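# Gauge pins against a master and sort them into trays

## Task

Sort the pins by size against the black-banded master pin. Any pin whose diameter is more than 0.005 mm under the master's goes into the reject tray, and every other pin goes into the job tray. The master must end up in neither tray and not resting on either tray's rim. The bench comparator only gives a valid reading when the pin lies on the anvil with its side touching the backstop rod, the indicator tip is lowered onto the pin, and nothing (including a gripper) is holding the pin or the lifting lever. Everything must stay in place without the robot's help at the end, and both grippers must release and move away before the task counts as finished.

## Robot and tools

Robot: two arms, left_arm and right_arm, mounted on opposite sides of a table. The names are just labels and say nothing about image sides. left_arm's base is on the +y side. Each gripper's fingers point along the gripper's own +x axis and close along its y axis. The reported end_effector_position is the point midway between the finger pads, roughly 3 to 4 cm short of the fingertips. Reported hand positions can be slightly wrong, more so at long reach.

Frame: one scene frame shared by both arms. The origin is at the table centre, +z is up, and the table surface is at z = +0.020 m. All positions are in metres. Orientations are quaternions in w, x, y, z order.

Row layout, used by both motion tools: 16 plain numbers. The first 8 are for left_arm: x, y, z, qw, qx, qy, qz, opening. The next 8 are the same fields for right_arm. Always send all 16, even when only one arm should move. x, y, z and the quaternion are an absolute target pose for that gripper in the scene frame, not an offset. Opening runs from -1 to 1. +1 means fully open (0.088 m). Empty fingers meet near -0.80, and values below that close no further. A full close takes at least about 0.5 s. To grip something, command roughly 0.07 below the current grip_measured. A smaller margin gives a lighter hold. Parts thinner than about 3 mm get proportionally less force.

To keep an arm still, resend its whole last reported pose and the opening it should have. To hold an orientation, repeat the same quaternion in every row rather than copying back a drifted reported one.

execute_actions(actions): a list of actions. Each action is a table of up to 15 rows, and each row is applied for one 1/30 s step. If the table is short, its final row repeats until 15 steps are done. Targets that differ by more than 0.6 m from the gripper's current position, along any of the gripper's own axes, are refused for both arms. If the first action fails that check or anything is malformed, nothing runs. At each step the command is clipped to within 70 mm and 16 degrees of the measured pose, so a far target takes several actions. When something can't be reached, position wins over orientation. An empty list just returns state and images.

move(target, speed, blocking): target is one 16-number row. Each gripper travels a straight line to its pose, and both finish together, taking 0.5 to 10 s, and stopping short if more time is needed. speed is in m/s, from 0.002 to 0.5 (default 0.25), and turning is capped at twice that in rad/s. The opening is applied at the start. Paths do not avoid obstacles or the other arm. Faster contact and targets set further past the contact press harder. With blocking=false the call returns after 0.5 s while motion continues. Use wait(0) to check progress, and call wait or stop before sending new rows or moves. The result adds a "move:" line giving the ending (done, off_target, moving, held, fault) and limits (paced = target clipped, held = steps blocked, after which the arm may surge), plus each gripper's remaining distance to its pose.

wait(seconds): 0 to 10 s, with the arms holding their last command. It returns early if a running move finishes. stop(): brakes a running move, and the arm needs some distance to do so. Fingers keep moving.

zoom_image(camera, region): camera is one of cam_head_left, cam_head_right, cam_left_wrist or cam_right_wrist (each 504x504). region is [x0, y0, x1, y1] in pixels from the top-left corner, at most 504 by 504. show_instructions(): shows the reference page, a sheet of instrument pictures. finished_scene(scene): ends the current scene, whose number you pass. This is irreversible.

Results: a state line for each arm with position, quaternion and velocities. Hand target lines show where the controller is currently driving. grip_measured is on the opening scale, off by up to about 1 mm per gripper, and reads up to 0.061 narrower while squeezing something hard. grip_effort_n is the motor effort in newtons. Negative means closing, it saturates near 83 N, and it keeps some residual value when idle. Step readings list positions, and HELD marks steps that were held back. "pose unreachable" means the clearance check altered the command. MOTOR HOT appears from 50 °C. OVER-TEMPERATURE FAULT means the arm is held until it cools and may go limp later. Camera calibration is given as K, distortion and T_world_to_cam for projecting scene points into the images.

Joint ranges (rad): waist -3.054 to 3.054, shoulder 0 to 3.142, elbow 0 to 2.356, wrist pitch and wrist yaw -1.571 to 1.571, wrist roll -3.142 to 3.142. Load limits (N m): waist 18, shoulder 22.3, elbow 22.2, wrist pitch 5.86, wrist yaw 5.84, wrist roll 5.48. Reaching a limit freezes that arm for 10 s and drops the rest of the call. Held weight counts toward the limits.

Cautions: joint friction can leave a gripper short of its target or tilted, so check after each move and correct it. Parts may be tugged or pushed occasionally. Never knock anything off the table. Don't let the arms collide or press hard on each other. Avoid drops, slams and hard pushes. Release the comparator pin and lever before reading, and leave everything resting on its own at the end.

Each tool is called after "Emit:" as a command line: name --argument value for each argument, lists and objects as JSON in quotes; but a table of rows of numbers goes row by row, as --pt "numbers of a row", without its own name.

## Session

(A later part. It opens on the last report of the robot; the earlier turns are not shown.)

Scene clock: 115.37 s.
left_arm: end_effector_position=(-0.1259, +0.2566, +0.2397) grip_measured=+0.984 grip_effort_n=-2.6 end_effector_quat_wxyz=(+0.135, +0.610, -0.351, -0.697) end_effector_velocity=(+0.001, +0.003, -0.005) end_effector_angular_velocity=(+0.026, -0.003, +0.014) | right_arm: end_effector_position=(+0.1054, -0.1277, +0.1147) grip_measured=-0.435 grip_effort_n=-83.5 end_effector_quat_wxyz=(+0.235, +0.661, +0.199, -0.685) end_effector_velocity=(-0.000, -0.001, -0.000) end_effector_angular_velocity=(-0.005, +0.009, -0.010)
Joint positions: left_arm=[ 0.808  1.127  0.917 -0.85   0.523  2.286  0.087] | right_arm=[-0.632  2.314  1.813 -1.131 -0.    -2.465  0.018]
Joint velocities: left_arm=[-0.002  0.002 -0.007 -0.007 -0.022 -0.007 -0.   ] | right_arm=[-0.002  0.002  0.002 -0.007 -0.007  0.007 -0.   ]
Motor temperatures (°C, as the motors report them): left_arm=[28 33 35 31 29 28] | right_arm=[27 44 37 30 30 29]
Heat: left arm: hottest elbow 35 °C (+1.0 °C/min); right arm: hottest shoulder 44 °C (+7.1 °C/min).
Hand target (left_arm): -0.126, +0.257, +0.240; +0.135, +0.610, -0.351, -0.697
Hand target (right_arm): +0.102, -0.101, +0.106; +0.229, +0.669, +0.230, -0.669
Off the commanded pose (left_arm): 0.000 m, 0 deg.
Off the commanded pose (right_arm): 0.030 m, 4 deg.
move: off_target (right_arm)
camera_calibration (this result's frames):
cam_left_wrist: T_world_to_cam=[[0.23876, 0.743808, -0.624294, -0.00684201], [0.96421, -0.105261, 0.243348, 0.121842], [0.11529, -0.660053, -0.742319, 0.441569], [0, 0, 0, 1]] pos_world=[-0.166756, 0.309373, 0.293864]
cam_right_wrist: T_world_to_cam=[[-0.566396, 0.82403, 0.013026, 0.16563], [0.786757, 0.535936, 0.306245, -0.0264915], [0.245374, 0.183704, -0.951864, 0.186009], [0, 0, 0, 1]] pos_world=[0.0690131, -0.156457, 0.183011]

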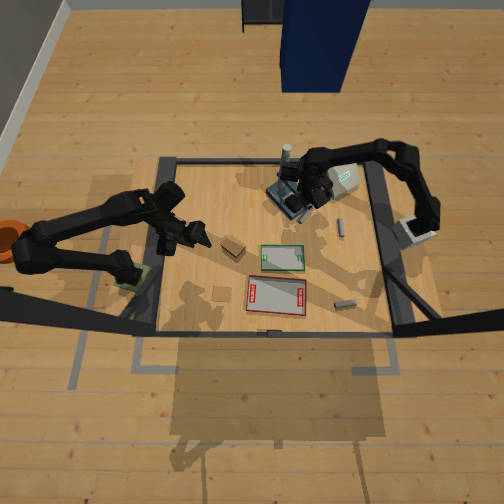

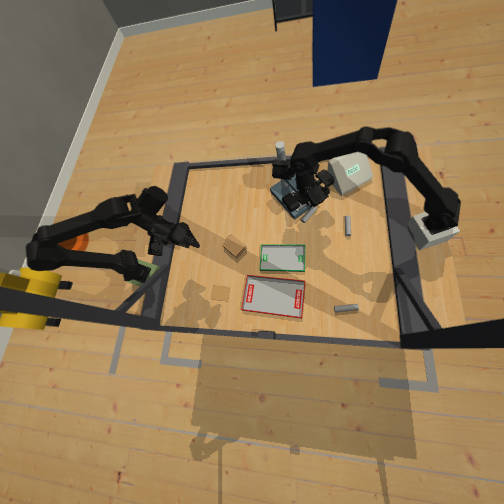

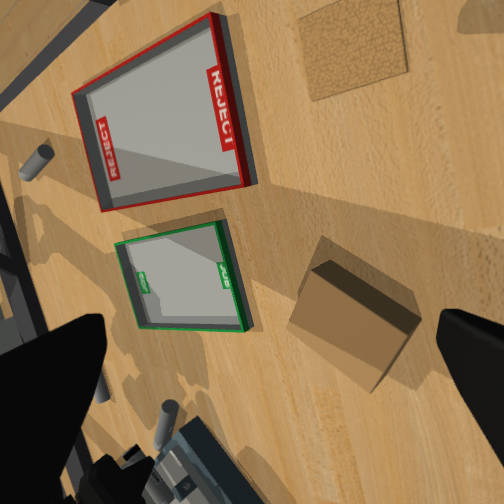

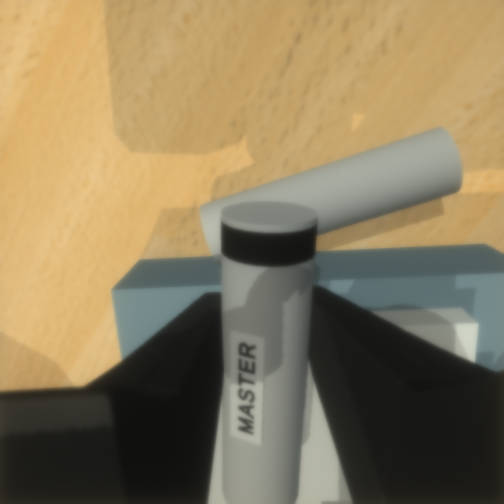

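Emit:
move --target '[-0.1259,0.2566,0.2397,0.135,0.610,-0.351,-0.697,1,0.105,-0.135,0.15,-0.230,-0.669,-0.230,0.669,-0.6]' --speed 0.05

Emit:
move --target '[-0.1259,0.2566,0.2397,0.135,0.610,-0.351,-0.697,1,0.122,-0.131,0.15,-0.230,-0.669,-0.230,0.669,-0.6]' --speed 0.05

Emit:
move --target '[-0.1259,0.2566,0.2397,0.135,0.610,-0.351,-0.697,1,0.118,-0.131,0.106,-0.230,-0.669,-0.230,0.669,-0.6]' --speed 0.05

Emit:
move --target '[-0.1259,0.2566,0.2397,0.135,0.610,-0.351,-0.697,1,0.096,-0.102,0.105,-0.230,-0.669,-0.230,0.669,-0.6]' --speed 0.02

Emit:
move --target '[-0.1259,0.2566,0.2397,0.135,0.610,-0.351,-0.697,1,0.107,-0.097,0.108,-0.230,-0.669,-0.230,0.669,-0.6]' --speed 0.02

Scene clock: 122.40 s.
left_arm: end_effector_position=(-0.1259, +0.2566, +0.2397) grip_measured=+0.984 grip_effort_n=-3.0 end_effector_quat_wxyz=(+0.135, +0.610, -0.351, -0.697) end_effector_velocity=(-0.000, -0.002, +0.002) end_effector_angular_velocity=(-0.006, -0.007, +0.002) | right_arm: end_effector_position=(+0.1040, -0.1344, +0.1417) grip_measured=-0.435 grip_effort_n=-83.5 end_effector_quat_wxyz=(+0.234, +0.666, +0.225, -0.672) end_effector_velocity=(-0.002, -0.006, -0.003) end_effector_angular_velocity=(-0.015, +0.027, +0.014)
Joint positions: left_arm=[ 0.808  1.127  0.917 -0.85   0.523  2.286  0.087] | right_arm=[-0.633  2.218  1.763 -1.132  0.    -2.504  0.018]
Joint velocities: left_arm=[-0.007 -0.002  0.002  0.007 -0.007 -0.007 -0.   ] | right_arm=[-0.007 -0.002 -0.017 -0.007 -0.022 -0.022 -0.   ]
Motor temperatures (°C, as the motors report them): left_arm=[28 33 36 31 29 28] | right_arm=[27 43 40 37 30 30]
Heat: left arm: hottest elbow 36 °C (+2.0 °C/min); right arm: hottest shoulder 43 °C (+5.1 °C/min).
Hand target (left_arm): -0.126, +0.257, +0.240; +0.135, +0.610, -0.351, -0.697
Hand target (right_arm): +0.105, -0.135, +0.150; +0.230, +0.669, +0.230, -0.668
Off the commanded pose (left_arm): 0.000 m, 0 deg.
Off the commanded pose (right_arm): 0.008 m, 1 deg.
move: done
camera_calibration (this result's frames):
cam_left_wrist: T_world_to_cam=[[0.23876, 0.743808, -0.624294, -0.00684201], [0.96421, -0.105261, 0.243348, 0.121842], [0.11529, -0.660053, -0.742319, 0.441569], [0, 0, 0, 1]] pos_world=[-0.166756, 0.309373, 0.293864]
cam_right_wrist: T_world_to_cam=[[-0.597383, 0.80085, 0.0420963, 0.165978], [0.76268, 0.551117, 0.338509, -0.0300276], [0.247895, 0.234325, -0.940021, 0.218197], [0, 0, 0, 1]] pos_world=[0.0679641, -0.167504, 0.208287]

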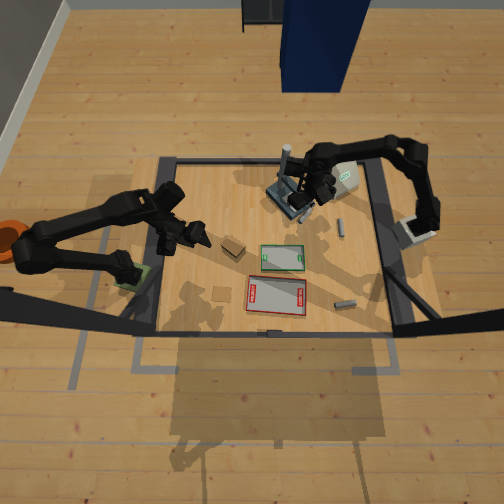

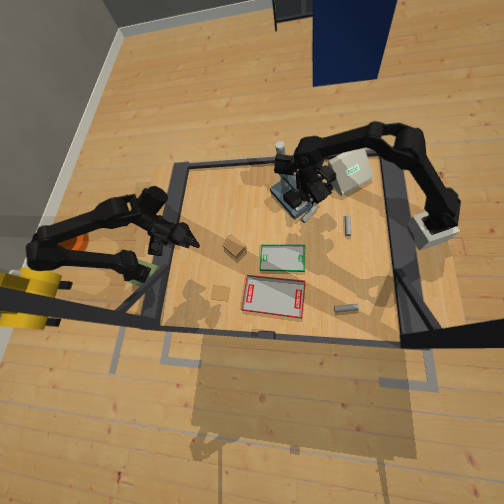

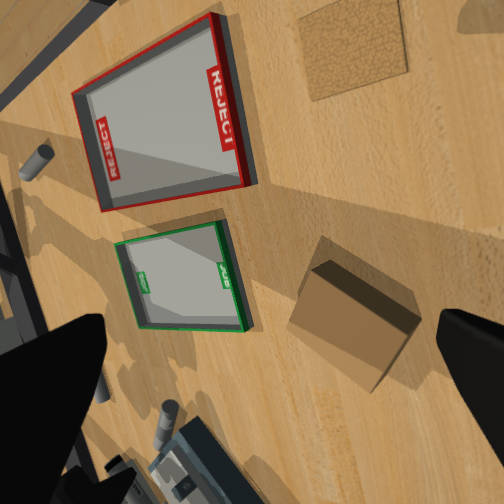

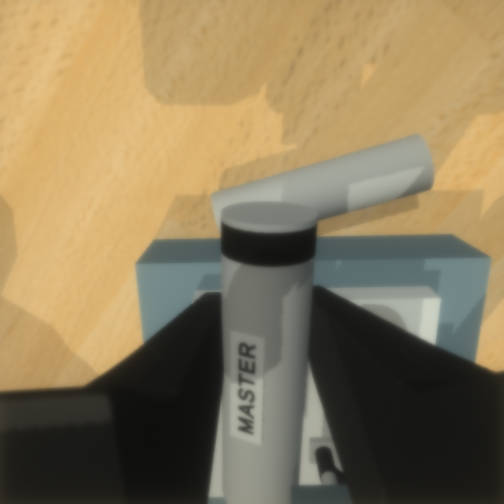

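Scene clock: 123.13 s.
left_arm: end_effector_position=(-0.1259, +0.2566, +0.2397) grip_measured=+0.984 grip_effort_n=-3.0 end_effector_quat_wxyz=(+0.135, +0.610, -0.351, -0.697) end_effector_velocity=(+0.001, -0.001, -0.001) end_effector_angular_velocity=(+0.003, -0.002, +0.007) | right_arm: end_effector_position=(+0.1172, -0.1344, +0.1498) grip_measured=-0.435 grip_effort_n=-83.5 end_effector_quat_wxyz=(+0.233, +0.666, +0.229, -0.670) end_effector_velocity=(+0.002, -0.000, +0.001) end_effector_angular_velocity=(-0.000, +0.008, -0.000)
Joint positions: left_arm=[ 0.808  1.127  0.917 -0.85   0.523  2.286  0.087] | right_arm=[-0.663  2.22   1.799 -1.158 -0.001 -2.539  0.018]
Joint velocities: left_arm=[-0.002  0.002 -0.002  0.007 -0.007 -0.007 -0.   ] | right_arm=[-0.007  0.002  0.007 -0.007 -0.007 -0.007 -0.   ]
Motor temperatures (°C, as the motors report them): left_arm=[28 33 36 31 29 28] | right_arm=[27 43 40 37 30 30]
Heat: left arm: hottest elbow 36 °C (+2.0 °C/min); right arm: hottest shoulder 43 °C (+5.0 °C/min).
Hand target (left_arm): -0.126, +0.257, +0.240; +0.135, +0.610, -0.351, -0.697
Hand target (right_arm): +0.122, -0.131, +0.150; +0.230, +0.669, +0.230, -0.668
Off the commanded pose (left_arm): 0.000 m, 0 deg.
Off the commanded pose (right_arm): 0.006 m, 1 deg.
move: done
camera_calibration (this result's frames):
cam_left_wrist: T_world_to_cam=[[0.23876, 0.743808, -0.624294, -0.00684201], [0.96421, -0.105261, 0.243348, 0.121842], [0.11529, -0.660053, -0.742319, 0.441569], [0, 0, 0, 1]] pos_world=[-0.166756, 0.309373, 0.293864]
cam_right_wrist: T_world_to_cam=[[-0.601384, 0.797541, 0.047598, 0.172718], [0.7596, 0.552273, 0.343515, -0.0430735], [0.247681, 0.24274, -0.93794, 0.223354], [0, 0, 0, 1]] pos_world=[0.0812681, -0.168178, 0.216068]

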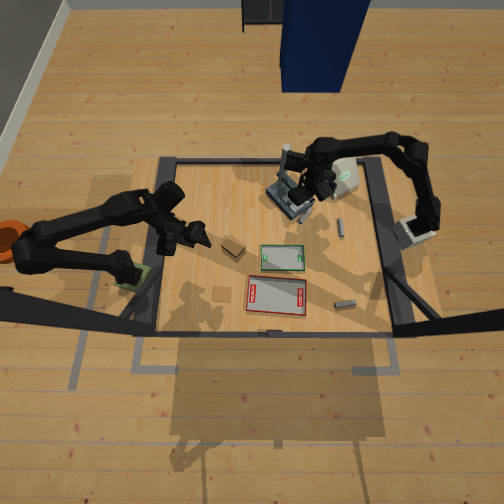

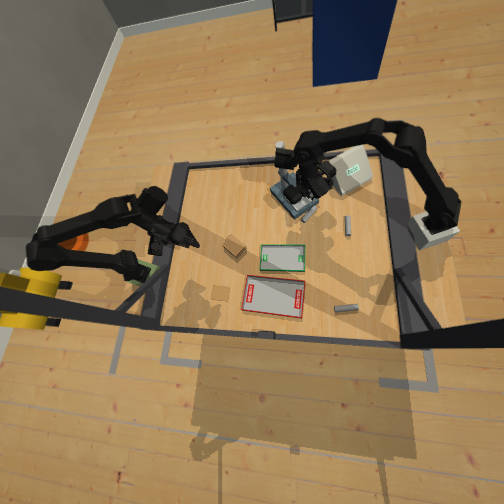

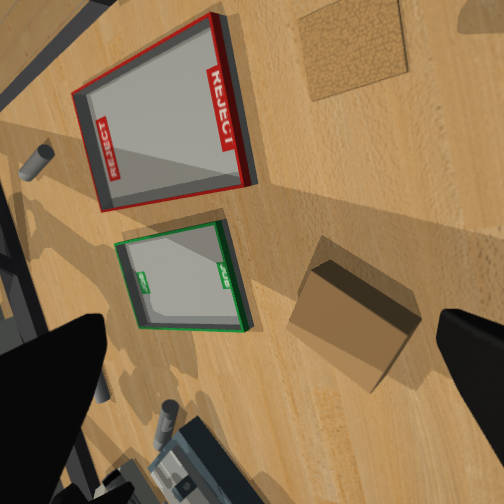

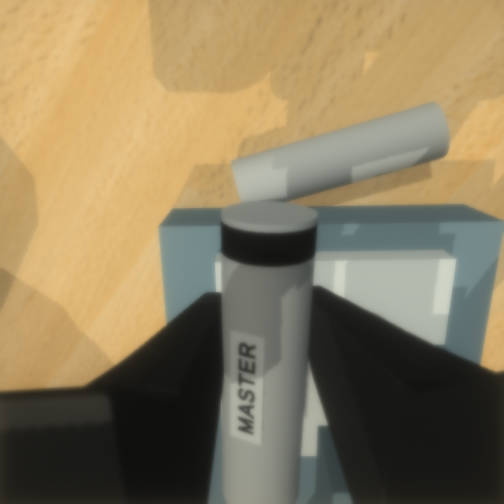

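Scene clock: 124.43 s.
left_arm: end_effector_position=(-0.1259, +0.2566, +0.2397) grip_measured=+0.984 grip_effort_n=-2.6 end_effector_quat_wxyz=(+0.135, +0.610, -0.351, -0.697) end_effector_velocity=(-0.004, +0.004, -0.004) end_effector_angular_velocity=(+0.022, +0.024, -0.000) | right_arm: end_effector_position=(+0.1106, -0.1283, +0.1160) grip_measured=-0.435 grip_effort_n=-83.5 end_effector_quat_wxyz=(+0.231, +0.666, +0.242, -0.667) end_effector_velocity=(-0.001, -0.004, -0.003) end_effector_angular_velocity=(-0.014, +0.012, +0.005)
Joint positions: left_arm=[ 0.808  1.127  0.917 -0.85   0.523  2.286  0.087] | right_arm=[-0.648  2.251  1.713 -1.021 -0.01  -2.539  0.018]
Joint velocities: left_arm=[-0.002 -0.002 -0.007 -0.022  0.007 -0.007 -0.   ] | right_arm=[-0.002  0.002 -0.007 -0.007 -0.007 -0.007 -0.   ]
Motor temperatures (°C, as the motors report them): left_arm=[28 33 36 31 29 28] | right_arm=[27 43 39 37 30 30]
Heat: left arm: hottest elbow 36 °C (+1.0 °C/min); right arm: hottest shoulder 43 °C (+5.1 °C/min).
Hand target (left_arm): -0.126, +0.257, +0.240; +0.135, +0.610, -0.351, -0.697
Hand target (right_arm): +0.118, -0.131, +0.106; +0.230, +0.669, +0.230, -0.669
Off the commanded pose (left_arm): 0.000 m, 0 deg.
Off the commanded pose (right_arm): 0.013 m, 1 deg.
move: off_target (right_arm)
camera_calibration (this result's frames):
cam_left_wrist: T_world_to_cam=[[0.23876, 0.743808, -0.624294, -0.00684201], [0.96421, -0.105261, 0.243348, 0.121842], [0.11529, -0.660053, -0.742319, 0.441569], [0, 0, 0, 1]] pos_world=[-0.166756, 0.309373, 0.293864]
cam_right_wrist: T_world_to_cam=[[-0.613281, 0.786983, 0.0674139, 0.163233], [0.752397, 0.556083, 0.353086, -0.029631], [0.240385, 0.267263, -0.933159, 0.195157], [0, 0, 0, 1]] pos_world=[0.0754889, -0.164142, 0.181571]

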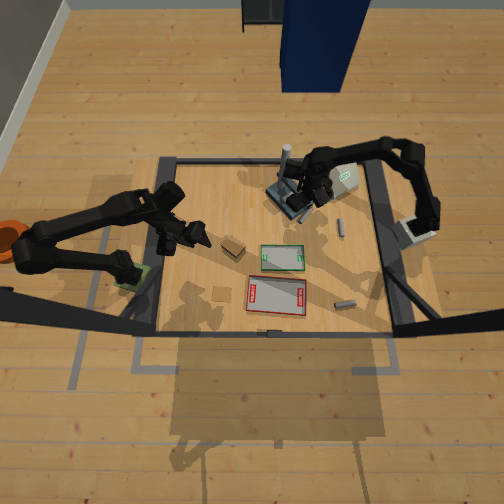

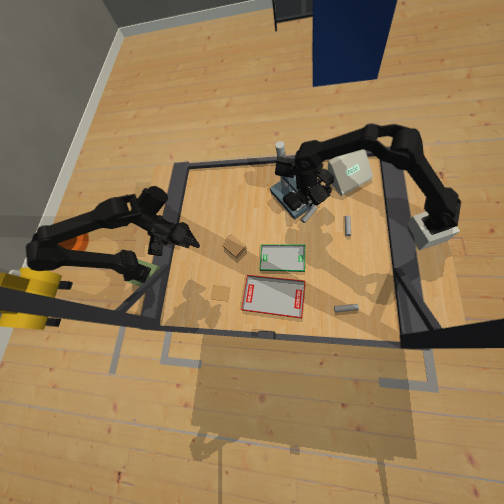

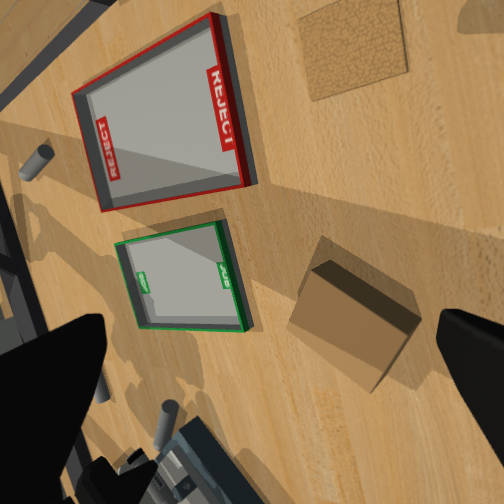

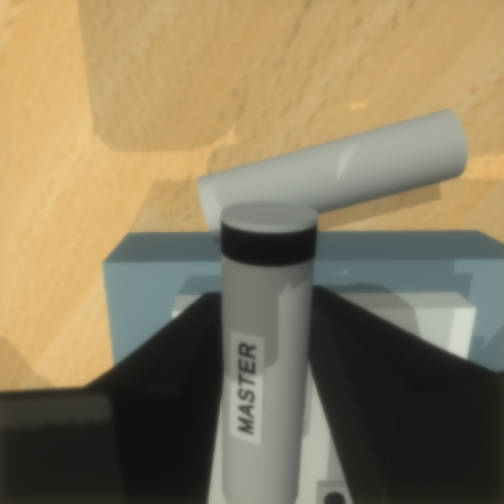

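Scene clock: 126.27 s.
left_arm: end_effector_position=(-0.1259, +0.2566, +0.2397) grip_measured=+0.984 grip_effort_n=-3.0 end_effector_quat_wxyz=(+0.135, +0.610, -0.351, -0.697) end_effector_velocity=(-0.001, +0.002, -0.001) end_effector_angular_velocity=(+0.014, +0.012, +0.018) | right_arm: end_effector_position=(+0.1023, -0.1218, +0.1139) grip_measured=-0.435 grip_effort_n=-83.5 end_effector_quat_wxyz=(+0.227, +0.667, +0.207, -0.679) end_effector_velocity=(+0.000, +0.000, +0.001) end_effector_angular_velocity=(-0.004, -0.006, +0.010)
Joint positions: left_arm=[ 0.808  1.127  0.917 -0.85   0.523  2.286  0.087] | right_arm=[-0.621  2.309  1.804 -1.098  0.001 -2.454  0.018]
Joint velocities: left_arm=[-0.002 -0.002 -0.002 -0.007 -0.007 -0.022  0.   ] | right_arm=[ 0.002  0.002  0.007 -0.007  0.007 -0.007 -0.   ]
Motor temperatures (°C, as the motors report them): left_arm=[28 33 36 31 29 28] | right_arm=[27 43 39 37 30 30]
Heat: left arm: hottest elbow 36 °C (+1.0 °C/min); right arm: hottest shoulder 43 °C (+5.0 °C/min).
Hand target (left_arm): -0.126, +0.257, +0.240; +0.135, +0.610, -0.351, -0.697
Hand target (right_arm): +0.095, -0.103, +0.106; +0.230, +0.668, +0.230, -0.669
Off the commanded pose (left_arm): 0.000 m, 0 deg.
Off the commanded pose (right_arm): 0.023 m, 3 deg.
move: off_target (right_arm)
camera_calibration (this result's frames):
cam_left_wrist: T_world_to_cam=[[0.23876, 0.743808, -0.624294, -0.00684201], [0.96421, -0.105261, 0.243348, 0.121842], [0.11529, -0.660053, -0.742319, 0.441569], [0, 0, 0, 1]] pos_world=[-0.166756, 0.309373, 0.293864]
cam_right_wrist: T_world_to_cam=[[-0.566637, 0.823439, 0.029517, 0.15709], [0.783935, 0.52773, 0.327028, -0.0299529], [0.25371, 0.208446, -0.944554, 0.186247], [0, 0, 0, 1]] pos_world=[0.0652414, -0.152369, 0.181079]

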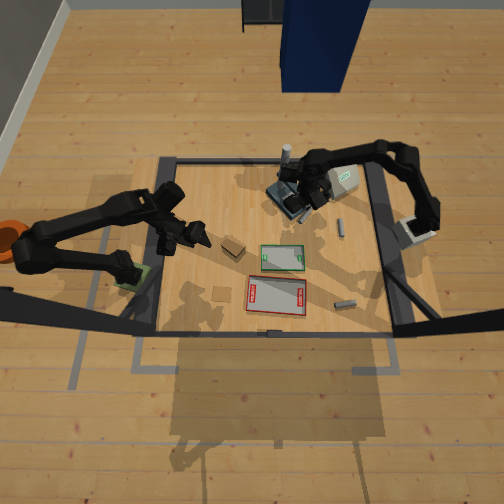

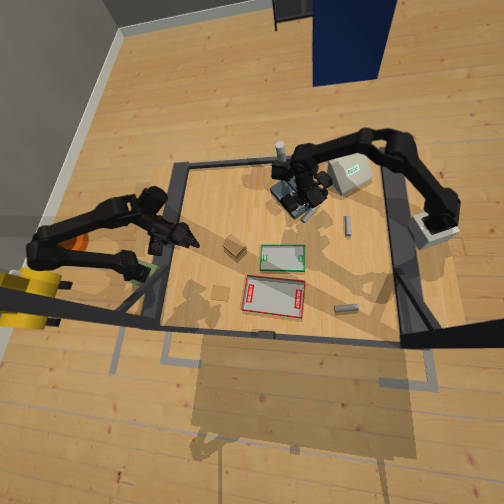

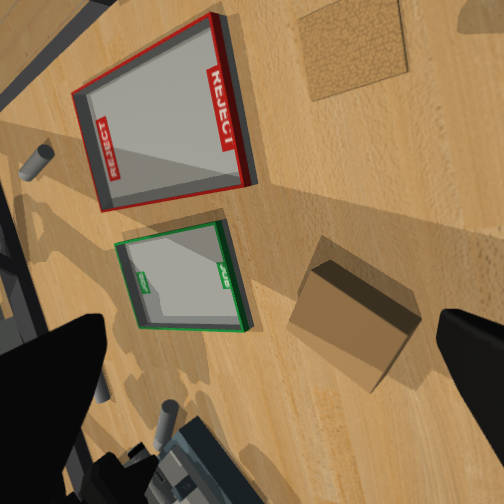

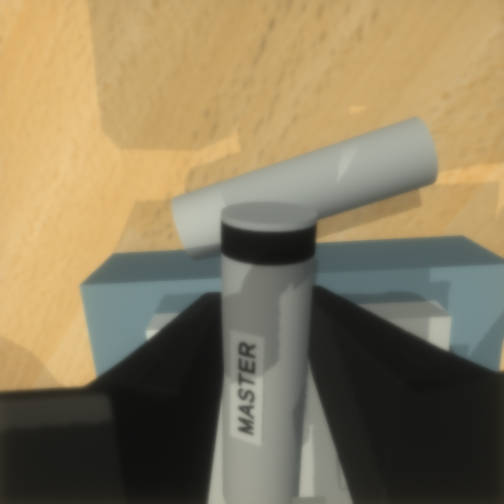

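Scene clock: 127.80 s.
left_arm: end_effector_position=(-0.1259, +0.2566, +0.2397) grip_measured=+0.984 grip_effort_n=-2.6 end_effector_quat_wxyz=(+0.135, +0.610, -0.351, -0.697) end_effector_velocity=(+0.001, +0.002, -0.001) end_effector_angular_velocity=(+0.011, +0.003, +0.012) | right_arm: end_effector_position=(+0.1016, -0.1255, +0.1152) grip_measured=-0.435 grip_effort_n=-83.5 end_effector_quat_wxyz=(+0.240, +0.659, +0.197, -0.685) end_effector_velocity=(-0.001, -0.004, +0.002) end_effector_angular_velocity=(-0.015, +0.012, +0.004)
Joint positions: left_arm=[ 0.808  1.127  0.917 -0.85   0.523  2.286  0.087] | right_arm=[-0.622  2.326  1.837 -1.152  0.001 -2.46   0.018]
Joint velocities: left_arm=[ 0.002 -0.002 -0.002 -0.007 -0.007 -0.007 -0.   ] | right_arm=[-0.002 -0.002  0.002 -0.022 -0.007 -0.007 -0.   ]
Motor temperatures (°C, as the motors report them): left_arm=[28 33 36 31 29 28] | right_arm=[27 43 40 37 30 30]
Heat: left arm: hottest elbow 36 °C (+1.0 °C/min); right arm: hottest shoulder 43 °C (+5.0 °C/min).
Hand target (left_arm): -0.126, +0.257, +0.240; +0.135, +0.610, -0.351, -0.697
Hand target (right_arm): +0.106, -0.099, +0.110; +0.229, +0.669, +0.230, -0.668
Off the commanded pose (left_arm): 0.000 m, 0 deg.
Off the commanded pose (right_arm): 0.030 m, 4 deg.
move: off_target (right_arm)
camera_calibration (this result's frames):
cam_left_wrist: T_world_to_cam=[[0.23876, 0.743808, -0.624294, -0.00684201], [0.96421, -0.105261, 0.243348, 0.121842], [0.11529, -0.660053, -0.742319, 0.441569], [0, 0, 0, 1]] pos_world=[-0.166756, 0.309373, 0.293864]
cam_right_wrist: T_world_to_cam=[[-0.570536, 0.821254, 0.0054937, 0.16264], [0.784388, 0.542919, 0.299958, -0.0229366], [0.243359, 0.175446, -0.953937, 0.18645], [0, 0, 0, 1]] pos_world=[0.0654091, -0.153828, 0.183848]

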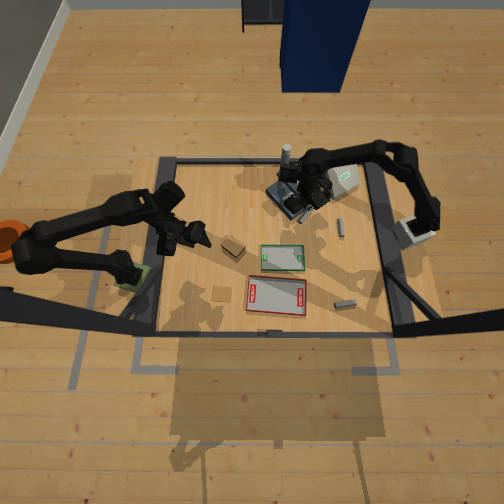

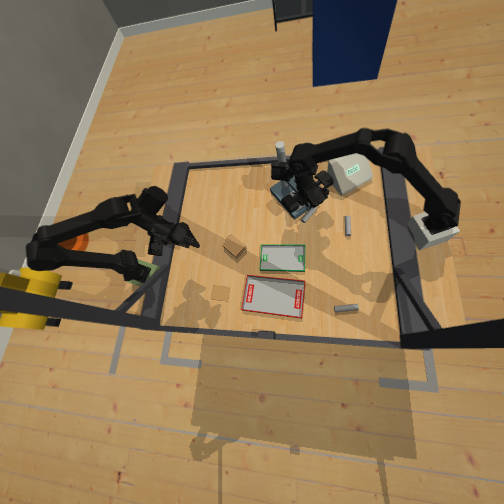

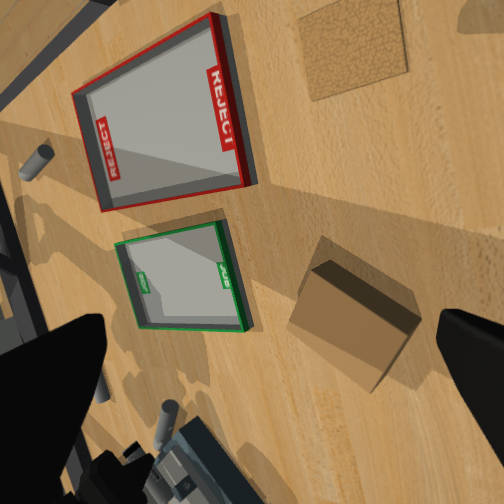

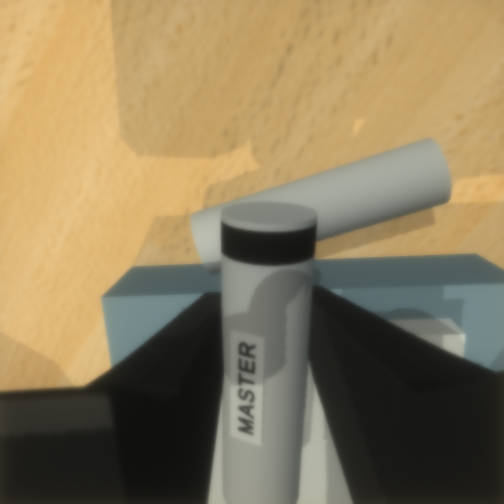

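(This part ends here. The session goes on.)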